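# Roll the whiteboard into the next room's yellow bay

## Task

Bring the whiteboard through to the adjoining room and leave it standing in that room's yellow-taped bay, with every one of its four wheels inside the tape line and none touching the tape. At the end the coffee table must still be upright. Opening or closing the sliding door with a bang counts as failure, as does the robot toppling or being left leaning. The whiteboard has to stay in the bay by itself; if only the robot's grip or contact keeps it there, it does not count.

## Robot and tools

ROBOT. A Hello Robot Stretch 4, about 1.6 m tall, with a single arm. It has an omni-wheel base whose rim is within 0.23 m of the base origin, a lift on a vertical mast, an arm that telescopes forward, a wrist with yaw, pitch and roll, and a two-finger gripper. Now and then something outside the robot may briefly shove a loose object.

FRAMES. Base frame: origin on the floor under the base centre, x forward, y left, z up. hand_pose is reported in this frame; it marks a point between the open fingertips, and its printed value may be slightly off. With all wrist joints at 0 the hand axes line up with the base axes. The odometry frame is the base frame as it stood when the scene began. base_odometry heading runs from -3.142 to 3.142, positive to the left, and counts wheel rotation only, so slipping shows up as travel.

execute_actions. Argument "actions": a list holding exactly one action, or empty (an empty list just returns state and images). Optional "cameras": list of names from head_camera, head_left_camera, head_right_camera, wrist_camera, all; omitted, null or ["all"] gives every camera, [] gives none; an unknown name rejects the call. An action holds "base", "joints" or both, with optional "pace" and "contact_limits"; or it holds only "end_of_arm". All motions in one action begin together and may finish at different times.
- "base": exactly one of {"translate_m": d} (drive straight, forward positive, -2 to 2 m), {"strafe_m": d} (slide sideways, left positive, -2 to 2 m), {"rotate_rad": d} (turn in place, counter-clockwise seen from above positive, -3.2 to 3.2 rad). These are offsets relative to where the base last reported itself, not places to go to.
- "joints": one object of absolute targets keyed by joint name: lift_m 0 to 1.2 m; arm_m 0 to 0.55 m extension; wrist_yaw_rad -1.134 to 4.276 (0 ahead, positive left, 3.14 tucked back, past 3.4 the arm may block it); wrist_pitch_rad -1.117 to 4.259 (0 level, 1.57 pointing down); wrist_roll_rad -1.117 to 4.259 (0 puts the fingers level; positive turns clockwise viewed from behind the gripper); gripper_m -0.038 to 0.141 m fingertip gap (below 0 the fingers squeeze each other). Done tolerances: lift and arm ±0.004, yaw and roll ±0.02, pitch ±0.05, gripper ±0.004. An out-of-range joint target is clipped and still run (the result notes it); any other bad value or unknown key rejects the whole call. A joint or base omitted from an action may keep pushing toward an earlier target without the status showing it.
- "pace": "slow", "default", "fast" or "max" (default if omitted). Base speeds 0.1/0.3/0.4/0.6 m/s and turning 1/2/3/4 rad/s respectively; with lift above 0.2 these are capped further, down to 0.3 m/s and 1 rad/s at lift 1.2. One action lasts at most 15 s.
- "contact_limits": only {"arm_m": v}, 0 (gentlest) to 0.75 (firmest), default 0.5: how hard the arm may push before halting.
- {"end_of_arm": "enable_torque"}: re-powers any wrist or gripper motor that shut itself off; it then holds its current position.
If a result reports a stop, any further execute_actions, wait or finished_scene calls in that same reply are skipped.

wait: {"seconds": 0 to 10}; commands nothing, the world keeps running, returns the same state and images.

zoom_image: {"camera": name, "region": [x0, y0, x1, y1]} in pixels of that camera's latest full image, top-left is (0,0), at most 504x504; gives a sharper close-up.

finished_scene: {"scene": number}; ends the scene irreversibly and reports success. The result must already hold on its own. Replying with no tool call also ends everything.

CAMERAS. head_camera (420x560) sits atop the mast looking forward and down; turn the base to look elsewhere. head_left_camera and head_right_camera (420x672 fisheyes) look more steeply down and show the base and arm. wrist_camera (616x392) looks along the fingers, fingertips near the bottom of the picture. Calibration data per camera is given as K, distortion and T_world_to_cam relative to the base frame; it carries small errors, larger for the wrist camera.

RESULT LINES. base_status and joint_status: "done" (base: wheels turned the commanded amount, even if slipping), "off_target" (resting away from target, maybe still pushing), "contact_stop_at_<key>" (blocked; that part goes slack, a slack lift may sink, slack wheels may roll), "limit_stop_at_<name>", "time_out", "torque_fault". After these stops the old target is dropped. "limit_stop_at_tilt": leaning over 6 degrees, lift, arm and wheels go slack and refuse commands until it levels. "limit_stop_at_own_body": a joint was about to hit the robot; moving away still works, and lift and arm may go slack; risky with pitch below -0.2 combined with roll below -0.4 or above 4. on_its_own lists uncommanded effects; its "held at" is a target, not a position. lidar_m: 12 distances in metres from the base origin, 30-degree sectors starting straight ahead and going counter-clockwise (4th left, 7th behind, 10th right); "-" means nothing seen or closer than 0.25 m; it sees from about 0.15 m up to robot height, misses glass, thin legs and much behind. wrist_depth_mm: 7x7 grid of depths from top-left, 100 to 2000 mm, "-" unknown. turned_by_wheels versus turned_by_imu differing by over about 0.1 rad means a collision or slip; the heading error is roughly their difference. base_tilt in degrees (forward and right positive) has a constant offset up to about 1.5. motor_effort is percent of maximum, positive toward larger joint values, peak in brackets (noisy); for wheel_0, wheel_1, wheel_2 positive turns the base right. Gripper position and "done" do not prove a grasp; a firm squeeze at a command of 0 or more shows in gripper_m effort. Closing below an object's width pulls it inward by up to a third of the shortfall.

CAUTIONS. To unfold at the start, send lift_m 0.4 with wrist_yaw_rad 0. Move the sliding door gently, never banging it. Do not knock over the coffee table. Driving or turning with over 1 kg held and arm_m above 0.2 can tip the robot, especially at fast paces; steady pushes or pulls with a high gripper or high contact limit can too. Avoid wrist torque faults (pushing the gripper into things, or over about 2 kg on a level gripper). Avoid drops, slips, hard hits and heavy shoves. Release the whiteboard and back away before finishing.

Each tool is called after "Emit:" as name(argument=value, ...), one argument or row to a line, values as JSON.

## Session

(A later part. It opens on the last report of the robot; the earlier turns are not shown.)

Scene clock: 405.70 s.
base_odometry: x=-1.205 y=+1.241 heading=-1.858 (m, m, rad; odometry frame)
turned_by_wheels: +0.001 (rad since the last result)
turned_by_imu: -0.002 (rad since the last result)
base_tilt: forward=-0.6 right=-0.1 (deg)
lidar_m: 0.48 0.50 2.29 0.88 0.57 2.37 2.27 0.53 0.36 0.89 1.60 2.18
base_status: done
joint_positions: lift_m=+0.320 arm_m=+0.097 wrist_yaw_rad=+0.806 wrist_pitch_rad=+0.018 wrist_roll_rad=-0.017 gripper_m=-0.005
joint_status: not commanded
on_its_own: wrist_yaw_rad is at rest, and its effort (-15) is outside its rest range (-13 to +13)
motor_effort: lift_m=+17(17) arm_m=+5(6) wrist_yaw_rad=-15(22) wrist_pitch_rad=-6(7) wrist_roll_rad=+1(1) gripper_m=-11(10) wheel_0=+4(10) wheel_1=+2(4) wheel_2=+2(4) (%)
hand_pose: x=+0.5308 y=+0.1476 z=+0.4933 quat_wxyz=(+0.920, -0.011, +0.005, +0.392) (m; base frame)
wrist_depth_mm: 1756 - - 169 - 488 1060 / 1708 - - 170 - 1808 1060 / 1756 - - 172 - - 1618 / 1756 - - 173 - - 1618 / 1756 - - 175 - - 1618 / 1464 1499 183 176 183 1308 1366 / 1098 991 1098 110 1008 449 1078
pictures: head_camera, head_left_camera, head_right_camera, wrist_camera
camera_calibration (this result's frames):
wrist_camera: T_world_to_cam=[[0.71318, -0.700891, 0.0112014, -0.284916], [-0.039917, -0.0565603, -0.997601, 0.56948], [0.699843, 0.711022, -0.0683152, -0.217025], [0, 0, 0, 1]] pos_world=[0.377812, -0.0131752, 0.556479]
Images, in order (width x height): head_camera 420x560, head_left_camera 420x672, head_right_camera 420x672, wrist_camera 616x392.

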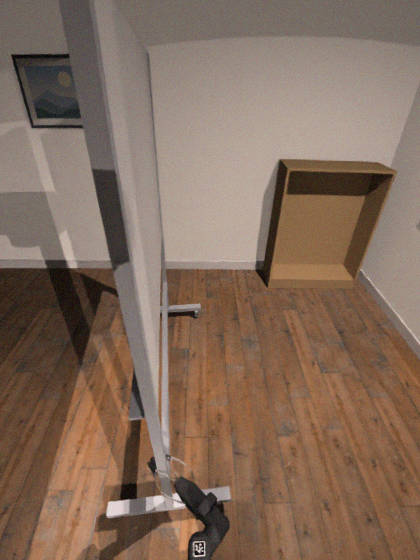

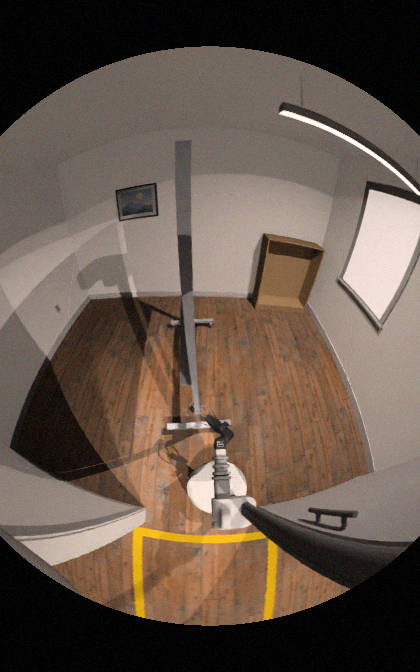

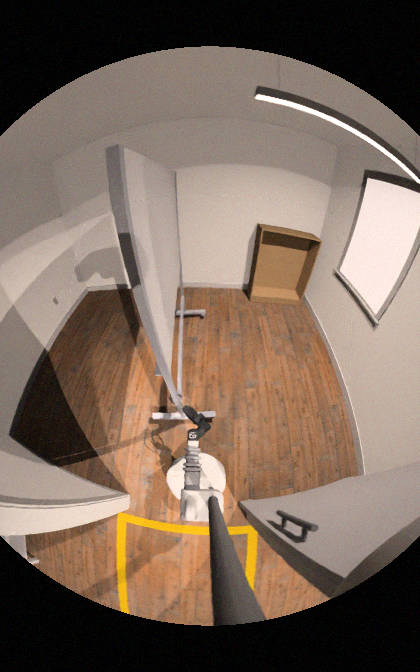

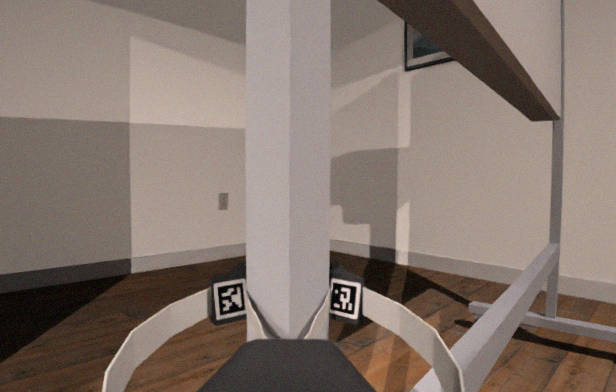

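Emit:
execute_actions(
  actions=[
    {"base": {"translate_m": -0.95}, "pace": "fast"},
  ],
)

Scene clock: 473.60 s.
base_odometry: x=-0.935 y=+2.152 heading=-1.858 (m, m, rad; odometry frame)
turned_by_wheels: +0.000 (rad since the last result)
turned_by_imu: -0.005 (rad since the last result)
base_tilt: forward=-0.7 right=+0.0 (deg)
lidar_m: 0.49 0.52 0.82 1.58 1.68 1.39 1.33 1.41 1.55 1.49 0.79 0.67
base_status: done
joint_positions: lift_m=+0.320 arm_m=+0.098 wrist_yaw_rad=+0.799 wrist_pitch_rad=+0.018 wrist_roll_rad=-0.017 gripper_m=-0.005
joint_status: not commanded
motor_effort: lift_m=+17(17) arm_m=+0(6) wrist_yaw_rad=+5(28) wrist_pitch_rad=-8(9) wrist_roll_rad=+0(1) gripper_m=-12(15) wheel_0=+1(11) wheel_1=-1(9) wheel_2=-1(15) (%)
hand_pose: x=+0.5328 y=+0.1457 z=+0.4933 quat_wxyz=(+0.921, -0.011, +0.005, +0.389) (m; base frame)
wrist_depth_mm: 1025 559 603 171 - 466 647 / 1098 564 609 172 - - 788 / 1118 569 615 173 - - - / 1160 574 615 174 - - - / 1182 574 603 176 - - - / 1182 574 183 176 185 1499 1078 / 1008 564 609 110 1060 418 1060
pictures: head_camera, head_left_camera, head_right_camera, wrist_camera
camera_calibration (this result's frames):
wrist_camera: T_world_to_cam=[[0.708205, -0.705918, 0.0112023, -0.284252], [-0.0404047, -0.0563665, -0.997592, 0.569645], [0.70485, 0.706047, -0.0684414, -0.218969], [0, 0, 0, 1]] pos_world=[0.378665, -0.0139465, 0.556471]
Images, in order (width x height): head_camera 420x560, head_left_camera 420x672, head_right_camera 420x672, wrist_camera 616x392.

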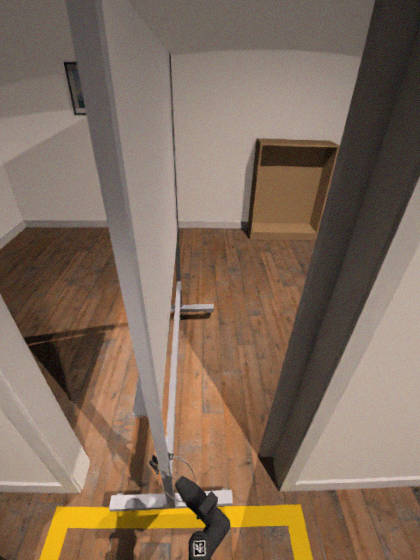

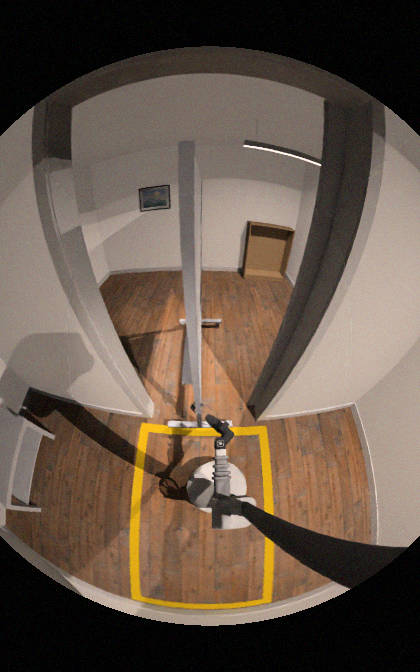

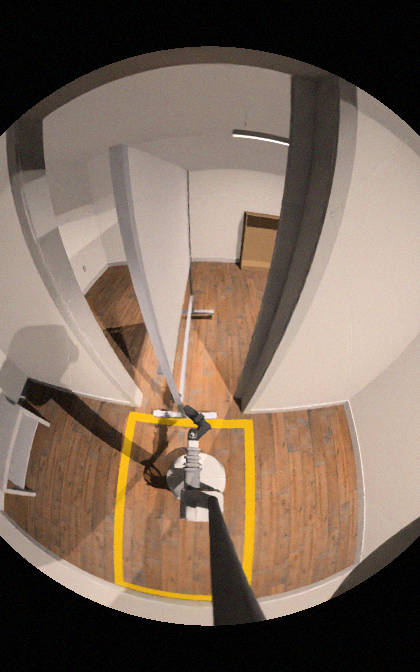

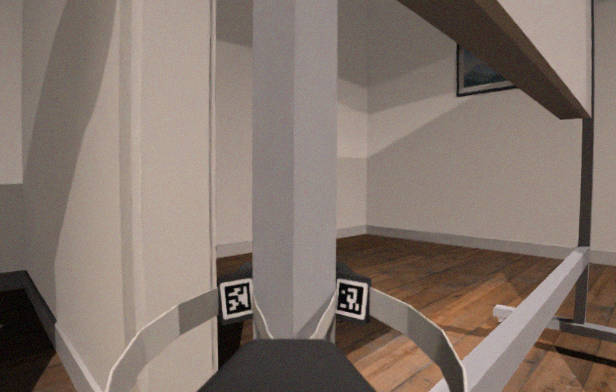

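Emit:
zoom_image(
  camera="head_left_camera",
  region=[90, 390, 330, 630],
)

Emit:
zoom_image(
  camera="head_camera",
  region=[30, 440, 330, 560],
)

Region (90, 390, 330, 630) of head_left_camera's 420x672 image, scaled by 2.100, with more detail than that image has.

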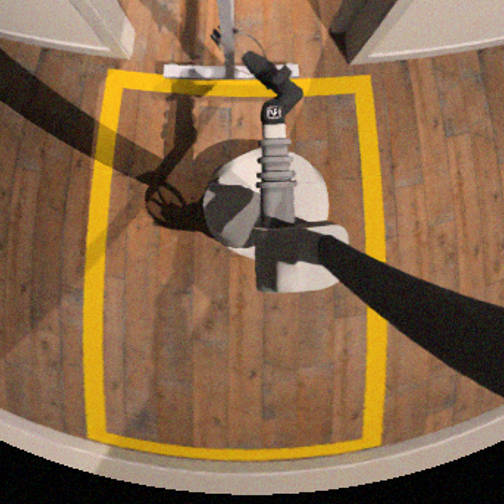

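Region (30, 440, 330, 560) of head_camera's 420x560 image, scaled by 1.680, with more detail than that image has; it fills the top 202 rows of this view, and the rest is white.

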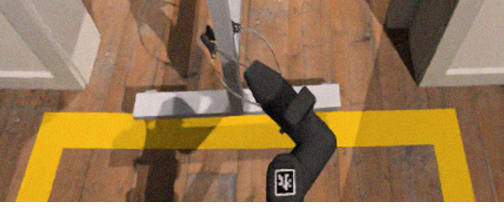

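Emit:
execute_actions(
  actions=[
    {"base": {"translate_m": -1.04}, "pace": "fast"},
  ],
)

Scene clock: 582.50 s.
base_odometry: x=-0.640 y=+3.150 heading=-1.858 (m, m, rad; odometry frame)
turned_by_wheels: +0.000 (rad since the last result)
turned_by_imu: -0.006 (rad since the last result)
base_tilt: forward=-0.7 right=+0.0 (deg)
lidar_m: 0.50 0.51 1.69 1.07 0.41 0.29 0.29 0.31 0.45 1.31 1.55 1.65
base_status: done
joint_positions: lift_m=+0.320 arm_m=+0.098 wrist_yaw_rad=+0.799 wrist_pitch_rad=+0.018 wrist_roll_rad=-0.017 gripper_m=-0.005
joint_status: not commanded
motor_effort: lift_m=+17(17) arm_m=-1(1) wrist_yaw_rad=+4(31) wrist_pitch_rad=-8(8) wrist_roll_rad=+0(0) gripper_m=-12(16) wheel_0=+0(12) wheel_1=-1(10) wheel_2=+1(16) (%)
hand_pose: x=+0.5329 y=+0.1457 z=+0.4933 quat_wxyz=(+0.921, -0.011, +0.005, +0.389) (m; base frame)
wrist_depth_mm: 1756 - - 170 1366 484 517 / 1808 - - 172 1366 - 691 / 1808 - - 173 1397 - - / 1756 - - 174 1430 - - / 1756 - - 175 1397 - - / 1397 1499 183 176 185 1499 661 / 1078 991 1118 110 1060 410 976
pictures: head_camera, head_left_camera, head_right_camera, wrist_camera
camera_calibration (this result's frames):
wrist_camera: T_world_to_cam=[[0.708201, -0.705922, 0.0112024, -0.284334], [-0.0404192, -0.0563807, -0.997591, 0.569653], [0.704853, 0.706042, -0.0684617, -0.219043], [0, 0, 0, 1]] pos_world=[0.378783, -0.0139463, 0.55647]
Images, in order (width x height): head_camera 420x560, head_left_camera 420x672, head_right_camera 420x672, wrist_camera 616x392.

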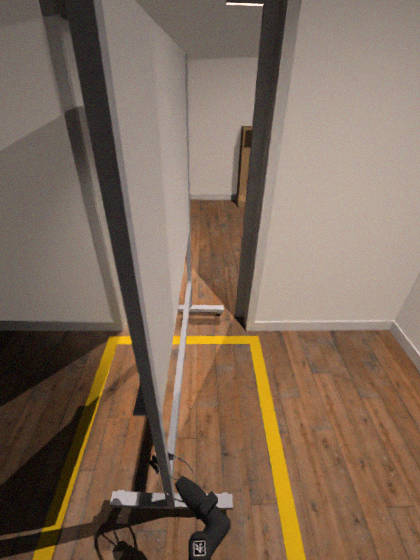

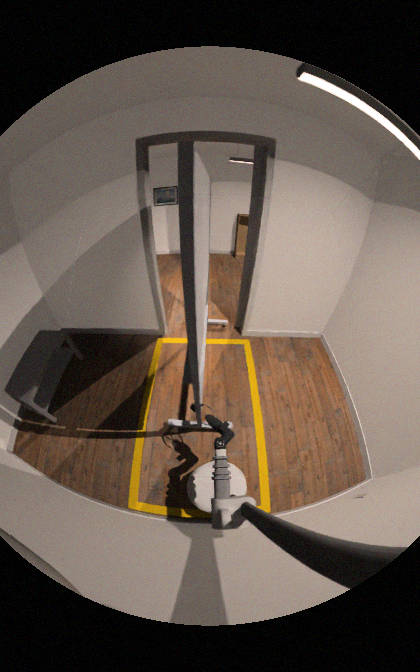

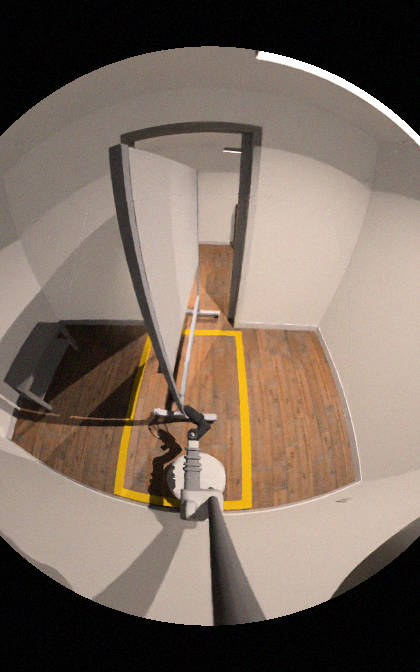

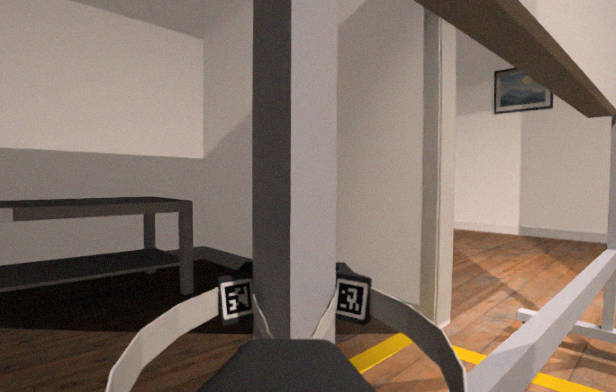

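Emit:
zoom_image(
  camera="head_camera",
  region=[90, 270, 300, 370],
)

Region (90, 270, 300, 370) of head_camera's 420x560 image, scaled by 2.400, with more detail than that image has; it fills the top 240 rows of this view, and the rest is white.

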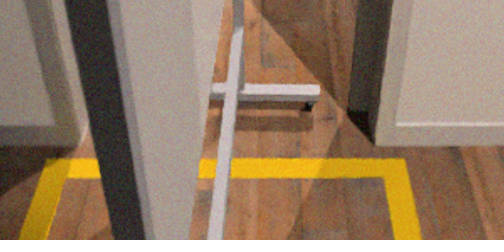

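Emit:
execute_actions(
  actions=[
    {"base": {"strafe_m": -0.45}},
  ],
  cameras=["head_camera", "head_left_camera", "wrist_camera"],
)

Scene clock: 665.60 s.
base_odometry: x=-1.072 y=+3.276 heading=-1.857 (m, m, rad; odometry frame)
turned_by_wheels: +0.001 (rad since the last result)
turned_by_imu: -0.002 (rad since the last result)
base_tilt: forward=-0.7 right=+0.0 (deg)
lidar_m: 0.50 0.50 2.15 1.12 0.42 0.32 0.31 0.32 0.47 1.00 1.07 1.48
base_status: done
joint_positions: lift_m=+0.320 arm_m=+0.098 wrist_yaw_rad=+0.803 wrist_pitch_rad=+0.018 wrist_roll_rad=-0.017 gripper_m=-0.005
joint_status: not commanded
motor_effort: lift_m=+17(17) arm_m=-1(1) wrist_yaw_rad=-8(27) wrist_pitch_rad=-7(6) wrist_roll_rad=+1(0) gripper_m=-11(13) wheel_0=+2(14) wheel_1=+0(8) wheel_2=+4(6) (%)
hand_pose: x=+0.5322 y=+0.1469 z=+0.4933 quat_wxyz=(+0.920, -0.011, +0.005, +0.391) (m; base frame)
wrist_depth_mm: - - - 165 469 - - / - - - 167 - - - / - - - 167 - - - / - - - 169 - - - / - - - 170 - - - / 1464 1499 182 170 525 1308 1366 / 1078 991 1098 110 421 1060 1042
pictures: head_camera, head_left_camera, wrist_camera
camera_calibration (this result's frames):
wrist_camera: T_world_to_cam=[[0.711348, -0.702751, 0.0112028, -0.285181], [-0.0401586, -0.0565529, -0.997592, 0.569583], [0.701692, 0.709185, -0.0684503, -0.218198], [0, 0, 0, 1]] pos_world=[0.378844, -0.0134564, 0.55647]
Images, in order (width x height): head_camera 420x560, head_left_camera 420x672, wrist_camera 616x392.

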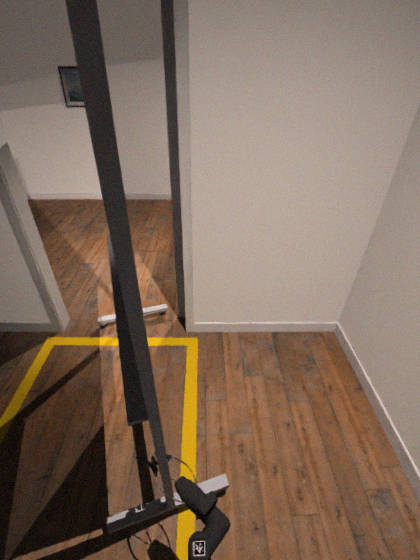

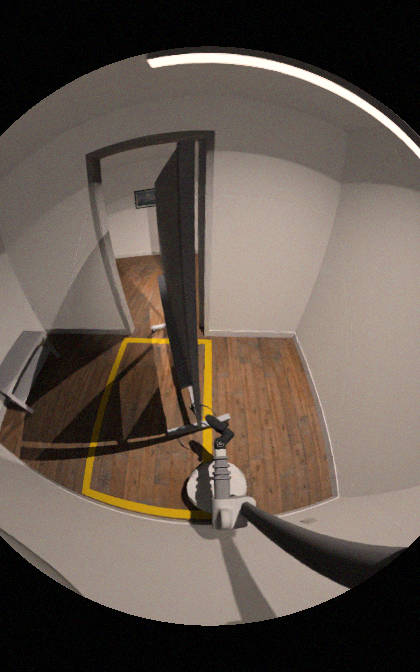

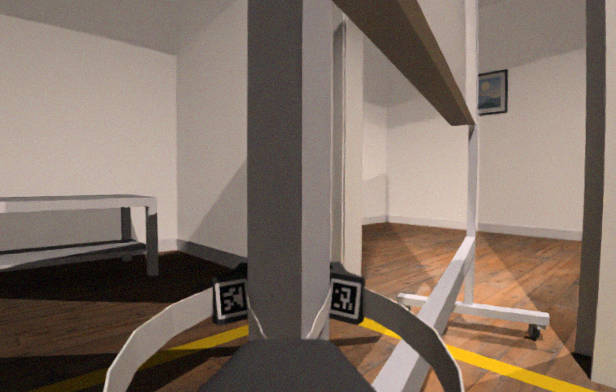

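Emit:
execute_actions(
  actions=[
    {"base": {"rotate_rad": 0.55}, "joints": {"arm_m": 0.15}, "pace": "slow"},
  ],
  cameras=["head_camera", "head_right_camera", "wrist_camera"],
)

Scene clock: 677.20 s.
base_odometry: x=-1.072 y=+3.276 heading=-1.308 (m, m, rad; odometry frame)
turned_by_wheels: +0.549 (rad since the last result)
turned_by_imu: +0.540 (rad since the last result)
base_tilt: forward=-0.7 right=+0.0 (deg)
lidar_m: 0.50 0.60 1.03 0.42 0.32 0.29 0.33 0.48 1.01 1.07 1.52 1.58
base_status: done
joint_positions: lift_m=+0.320 arm_m=+0.149 wrist_yaw_rad=+0.794 wrist_pitch_rad=+0.018 wrist_roll_rad=-0.017 gripper_m=-0.005
joint_status: all done
on_its_own: wrist_yaw_rad is at rest, and its effort (+18) is outside its rest range (-13 to +13)
motor_effort: lift_m=+17(17) arm_m=+5(7) wrist_yaw_rad=+18(46) wrist_pitch_rad=-6(8) wrist_roll_rad=+0(0) gripper_m=-8(10) wheel_0=-5(13) wheel_1=-4(7) wheel_2=-1(14) (%)
hand_pose: x=+0.5846 y=+0.1445 z=+0.4933 quat_wxyz=(+0.922, -0.011, +0.005, +0.387) (m; base frame)
wrist_depth_mm: 1430 - - 162 - 1661 1281 / 1430 - - 163 - 1661 1281 / 1430 - - 164 - 1708 1308 / 1397 - - 165 - 1708 1308 / 1397 - - 166 - 1708 1308 / 1336 1499 185 166 184 1537 1281 / 1098 976 1060 110 1060 1060 1078
pictures: head_camera, head_right_camera, wrist_camera
camera_calibration (this result's frames):
wrist_camera: T_world_to_cam=[[0.7048, -0.709317, 0.0111989, -0.319406], [-0.0405504, -0.0560427, -0.997605, 0.571766], [0.708246, 0.702658, -0.0682621, -0.25622], [0, 0, 0, 1]] pos_world=[0.429769, -0.0144816, 0.556483]
Images, in order (width x height): head_camera 420x560, head_right_camera 420x672, wrist_camera 616x392.

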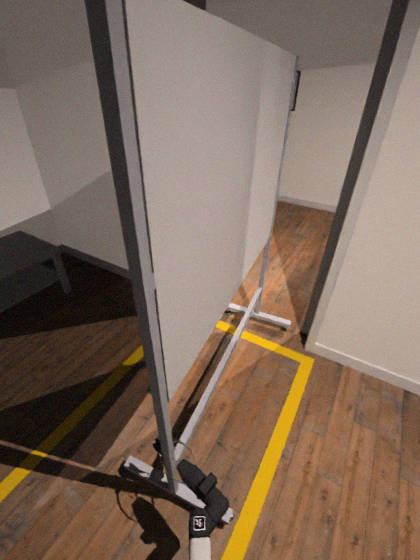

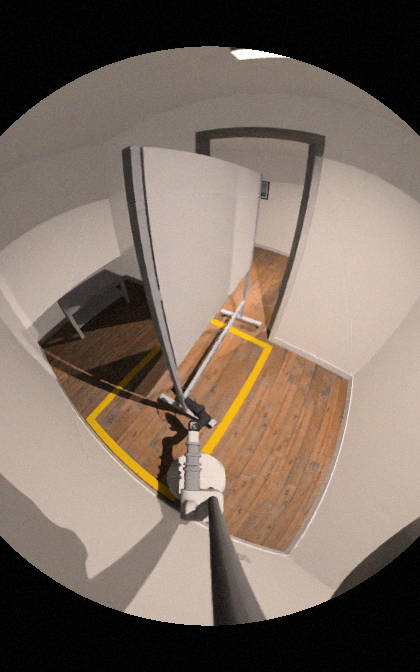

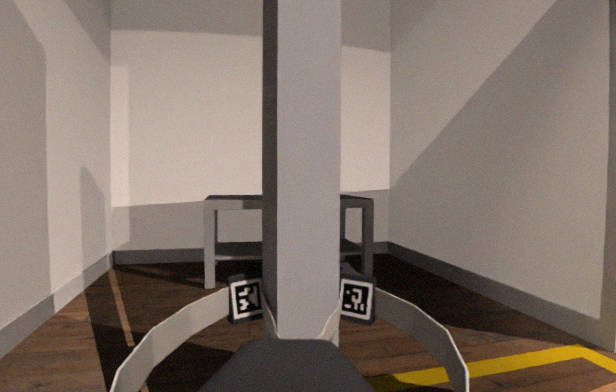

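Emit:
execute_actions(
  actions=[
    {"base": {"rotate_rad": 0.78}, "pace": "slow"},
  ],
)

Scene clock: 743.40 s.
base_odometry: x=-1.072 y=+3.276 heading=-0.529 (m, m, rad; odometry frame)
turned_by_wheels: +0.779 (rad since the last result)
turned_by_imu: +0.764 (rad since the last result)
base_tilt: forward=-0.7 right=+0.0 (deg)
lidar_m: 0.30 0.60 0.36 0.30 0.31 0.36 0.69 1.01 1.20 1.59 1.00 0.62
base_status: done
joint_positions: lift_m=+0.320 arm_m=+0.150 wrist_yaw_rad=+0.792 wrist_pitch_rad=+0.018 wrist_roll_rad=-0.017 gripper_m=-0.005
joint_status: not commanded
on_its_own: wrist_yaw_rad is at rest, and its effort (+25) is outside its rest range (-13 to +13)
motor_effort: lift_m=+17(17) arm_m=+1(4) wrist_yaw_rad=+25(77) wrist_pitch_rad=-5(7) wrist_roll_rad=+1(0) gripper_m=-9(14) wheel_0=-7(21) wheel_1=-1(12) wheel_2=-6(11) (%)
hand_pose: x=+0.5855 y=+0.1439 z=+0.4933 quat_wxyz=(+0.923, -0.011, +0.005, +0.386) (m; base frame)
wrist_depth_mm: 379 459 591 166 1366 - 1808 / 379 462 597 166 1366 - 1808 / 379 466 597 167 1430 - 1808 / 382 466 609 169 1430 - 1808 / 382 469 580 170 1464 - 1756 / 384 455 186 170 184 1499 1366 / 389 427 564 110 1060 1042 1060
pictures: head_camera, head_left_camera, head_right_camera, wrist_camera
camera_calibration (this result's frames):
wrist_camera: T_world_to_cam=[[0.703121, -0.710982, 0.0112146, -0.319274], [-0.0406143, -0.055901, -0.99761, 0.57181], [0.709909, 0.700985, -0.0681812, -0.257195], [0, 0, 0, 1]] pos_world=[0.430297, -0.0147434, 0.556488]
Images, in order (width x height): head_camera 420x560, head_left_camera 420x672, head_right_camera 420x672, wrist_camera 616x392.

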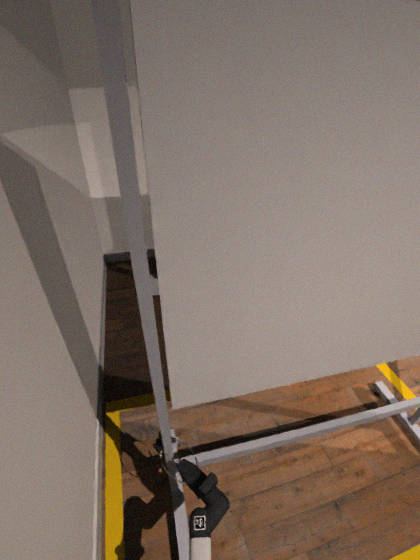

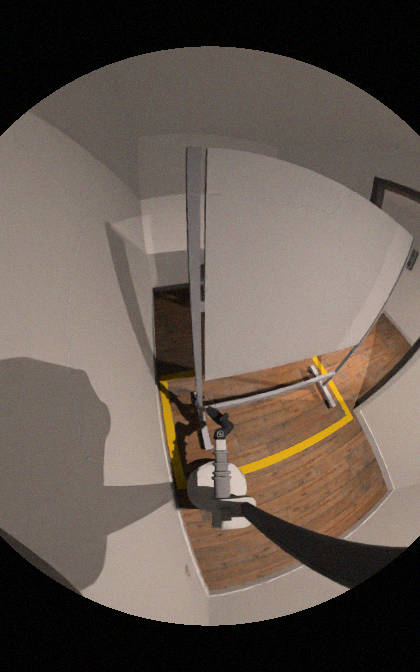

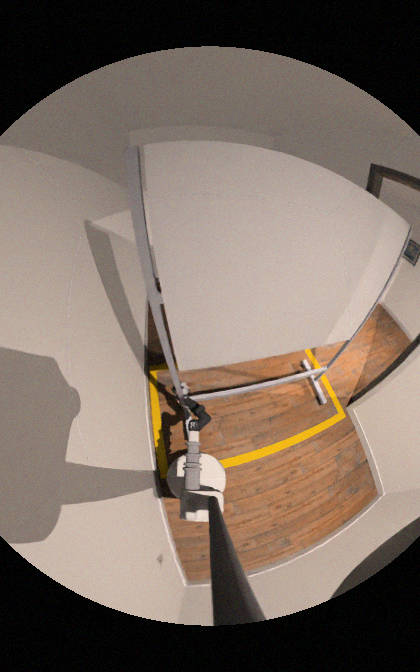

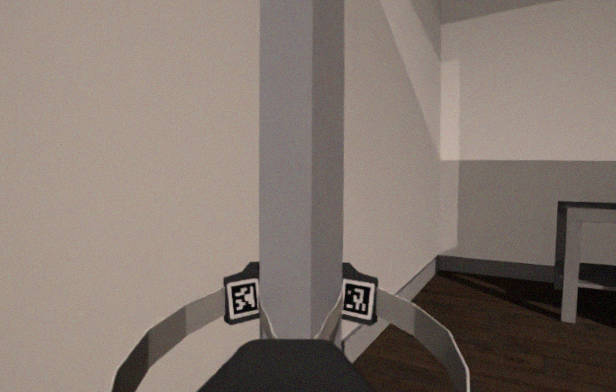

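Emit:
zoom_image(
  camera="head_right_camera",
  region=[130, 330, 370, 500],
)

Emit:
zoom_image(
  camera="head_right_camera",
  region=[280, 340, 360, 430],
)

Region (130, 330, 370, 500) of head_right_camera's 420x672 image, scaled by 2.100, with more detail than that image has; it fills the top 357 rows of this view, and the rest is white.

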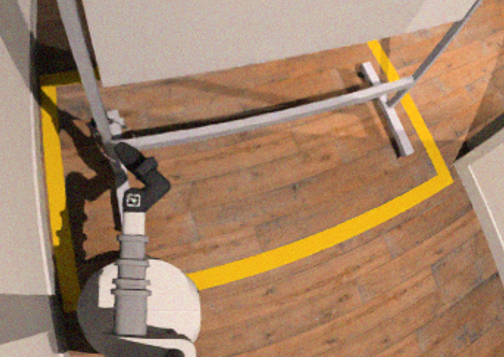

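Region (280, 340, 360, 430) of head_right_camera's 420x672 image, scaled by 5.600, with more detail than that image has.

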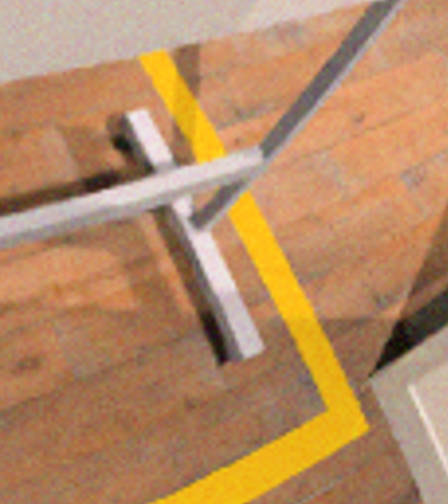

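Emit:
execute_actions(
  actions=[
    {"joints": {"gripper_m": 0.09}},
  ],
  cameras=["wrist_camera"],
)

Scene clock: 782.87 s.
base_odometry: x=-1.072 y=+3.276 heading=-0.528 (m, m, rad; odometry frame)
turned_by_wheels: +0.001 (rad since the last result)
turned_by_imu: -0.001 (rad since the last result)
base_tilt: forward=-0.6 right=+0.0 (deg)
lidar_m: 0.29 0.60 0.35 0.31 0.31 0.37 0.67 1.02 1.21 1.60 0.97 0.62
base_status: not commanded
joint_positions: lift_m=+0.320 arm_m=+0.150 wrist_yaw_rad=+0.800 wrist_pitch_rad=+0.018 wrist_roll_rad=-0.017 gripper_m=+0.090
joint_status: all done
motor_effort: lift_m=+17(17) arm_m=+1(1) wrist_yaw_rad=+2(28) wrist_pitch_rad=-6(5) wrist_roll_rad=+0(1) gripper_m=+0(9) wheel_0=-3(7) wheel_1=+0(1) wheel_2=-2(6) (%)
hand_pose: x=+0.5844 y=+0.1459 z=+0.4933 quat_wxyz=(+0.921, -0.011, +0.005, +0.389) (m; base frame)
wrist_depth_mm: 375 449 580 163 1308 - 1808 / 373 452 580 164 1308 - 1808 / 375 455 585 165 1336 - 1808 / 375 459 585 166 1336 - 1863 / 377 459 597 167 1229 - 1863 / 377 433 530 168 201 1537 1336 / 382 433 554 110 1060 1060 1060
pictures: wrist_camera
camera_calibration (this result's frames):
wrist_camera: T_world_to_cam=[[0.708573, -0.705549, 0.0112151, -0.321022], [-0.0401824, -0.0562122, -0.99761, 0.571672], [0.704493, 0.706428, -0.0681811, -0.255458], [0, 0, 0, 1]] pos_world=[0.430407, -0.0138993, 0.556488]
Images, in order (width x height): wrist_camera 616x392.

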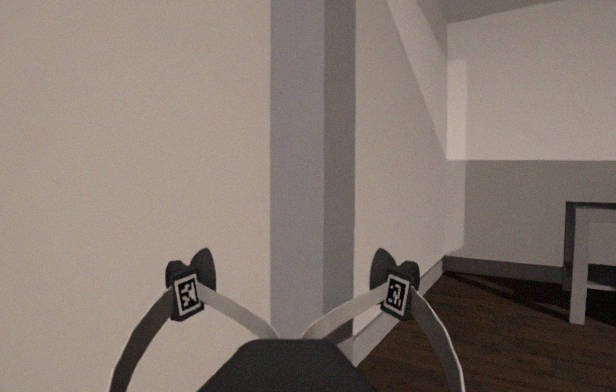

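Emit:
execute_actions(
  actions=[
    {"base": {"strafe_m": -0.11}, "joints": {"arm_m": 0.09, "gripper_m": 0.135}},
  ],
)

Scene clock: 797.83 s.
base_odometry: x=-1.128 y=+3.181 heading=-0.529 (m, m, rad; odometry frame)
turned_by_wheels: +0.000 (rad since the last result)
turned_by_imu: -0.002 (rad since the last result)
base_tilt: forward=-0.7 right=-0.1 (deg)
lidar_m: 0.56 0.35 0.48 0.41 0.41 0.50 0.93 0.98 1.18 1.49 1.03 0.64
base_status: done
joint_positions: lift_m=+0.320 arm_m=+0.091 wrist_yaw_rad=+0.800 wrist_pitch_rad=+0.018 wrist_roll_rad=-0.017 gripper_m=+0.135
joint_status: all done
motor_effort: lift_m=+17(17) arm_m=-5(6) wrist_yaw_rad=+1(4) wrist_pitch_rad=-5(5) wrist_roll_rad=+0(0) gripper_m=+3(2) wheel_0=-2(7) wheel_1=+0(8) wheel_2=-1(1) (%)
hand_pose: x=+0.5256 y=+0.1460 z=+0.4933 quat_wxyz=(+0.921, -0.011, +0.005, +0.389) (m; base frame)
wrist_depth_mm: 455 549 654 976 1576 - 1863 / 452 554 654 976 1576 - 1921 / 455 554 661 991 1618 - 1863 / 459 554 661 991 1618 - 1863 / 459 525 668 1008 1499 - 1808 / 459 512 291 298 1308 1397 1430 / 466 564 668 110 1078 1060 1078
pictures: head_camera, head_left_camera, head_right_camera, wrist_camera
camera_calibration (this result's frames):
wrist_camera: T_world_to_cam=[[0.708886, -0.705234, 0.0112151, -0.279436], [-0.0401629, -0.0562356, -0.997609, 0.569303], [0.704178, 0.706741, -0.0681889, -0.213944], [0, 0, 0, 1]] pos_world=[0.371608, -0.0138502, 0.556488]
Images, in order (width x height): head_camera 420x560, head_left_camera 420x672, head_right_camera 420x672, wrist_camera 616x392.

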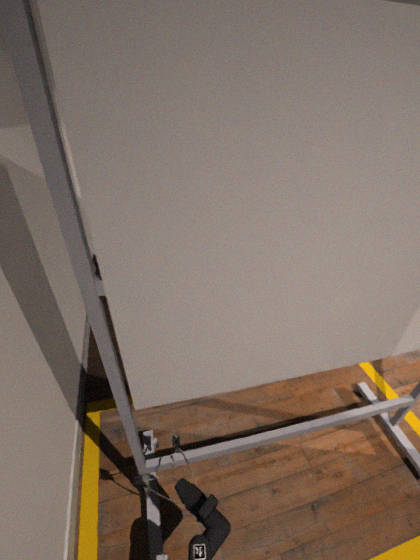

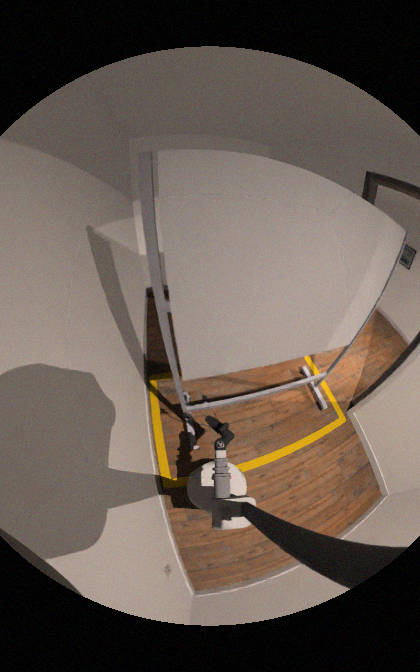

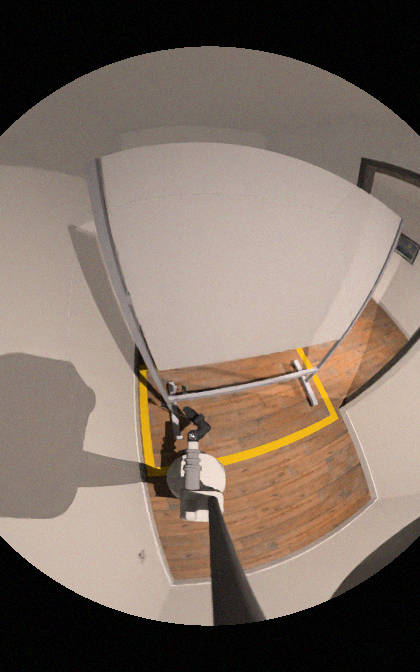

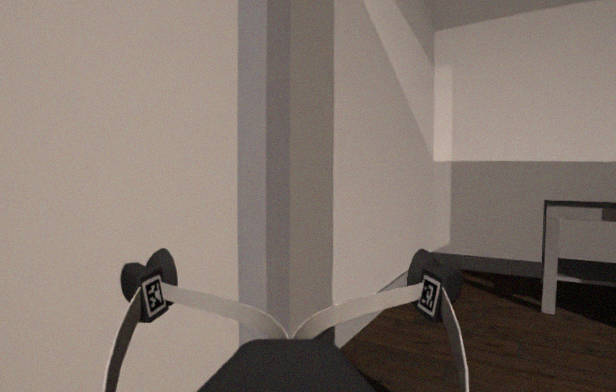

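Emit:
execute_actions(
  actions=[],
)

Scene clock: 806.87 s.
base_odometry: x=-1.128 y=+3.181 heading=-0.529 (m, m, rad; odometry frame)
turned_by_wheels: +0.000 (rad since the last result)
turned_by_imu: -0.001 (rad since the last result)
base_tilt: forward=-0.6 right=+0.0 (deg)
lidar_m: 0.56 0.34 0.47 0.40 0.42 0.50 0.91 0.99 1.19 1.48 1.04 0.64
base_status: done
joint_positions: lift_m=+0.320 arm_m=+0.091 wrist_yaw_rad=+0.800 wrist_pitch_rad=+0.018 wrist_roll_rad=-0.017 gripper_m=+0.135
joint_status: all done
motor_effort: lift_m=+17(17) arm_m=-6(6) wrist_yaw_rad=+1(4) wrist_pitch_rad=-7(5) wrist_roll_rad=+1(0) gripper_m=+1(2) wheel_0=-2(7) wheel_1=+0(8) wheel_2=-1(1) (%)
hand_pose: x=+0.5256 y=+0.1460 z=+0.4933 quat_wxyz=(+0.921, -0.011, +0.005, +0.389) (m; base frame)
wrist_depth_mm: 455 544 654 976 1576 - 1863 / 452 554 661 960 1618 - 1921 / 455 549 668 991 1576 - 1863 / 459 559 661 991 1618 - 1863 / 459 525 668 1008 1499 - 1808 / 459 512 291 297 1308 1366 1430 / 466 559 676 109 1078 1060 1060
pictures: head_camera, head_left_camera, head_right_camera, wrist_camera
camera_calibration (this result's frames):
wrist_camera: T_world_to_cam=[[0.708886, -0.705234, 0.0112152, -0.279436], [-0.0401628, -0.0562356, -0.997609, 0.569303], [0.704178, 0.706741, -0.0681888, -0.213943], [0, 0, 0, 1]] pos_world=[0.371608, -0.0138502, 0.556488]
Images, in order (width x height): head_camera 420x560, head_left_camera 420x672, head_right_camera 420x672, wrist_camera 616x392.

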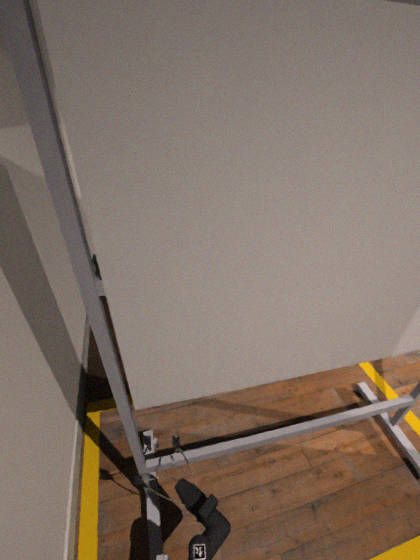

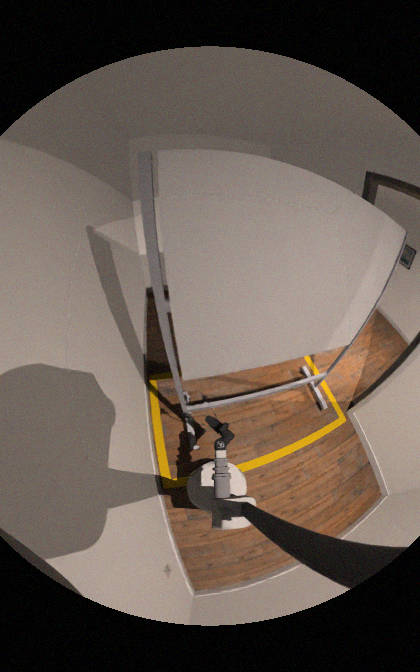

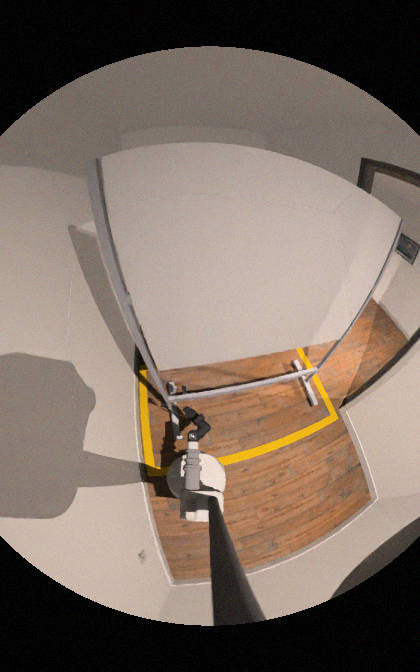

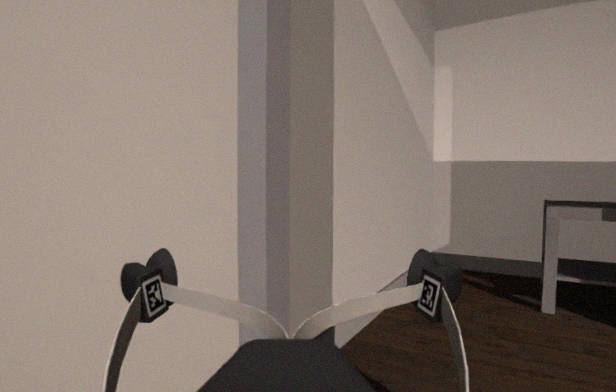

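Emit:
zoom_image(
  camera="head_right_camera",
  region=[260, 320, 380, 440],
)

Emit:
zoom_image(
  camera="head_left_camera",
  region=[130, 350, 270, 500],
)

Region (260, 320, 380, 440) of head_right_camera's 420x672 image, scaled by 4.200, with more detail than that image has.

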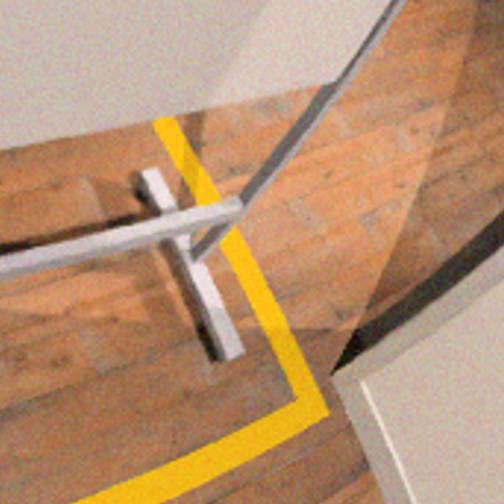

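Region (130, 350, 270, 500) of head_left_camera's 420x672 image, scaled by 3.360, with more detail than that image has; it fills the left 470 columns of this view, and the rest is white.

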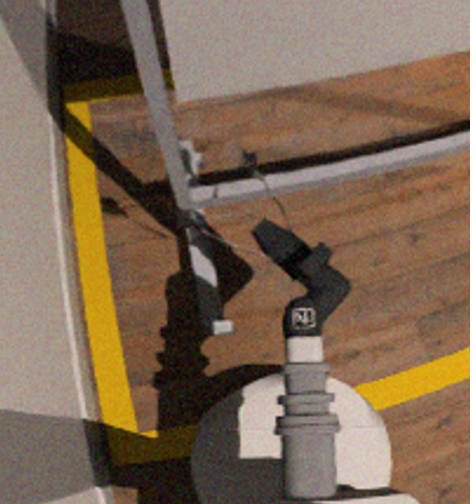

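All four wheels are clearly inside the tape and the gripper is free of the board.

Emit:
finished_scene(
  scene=2,
)

The scene is finished: the task was done.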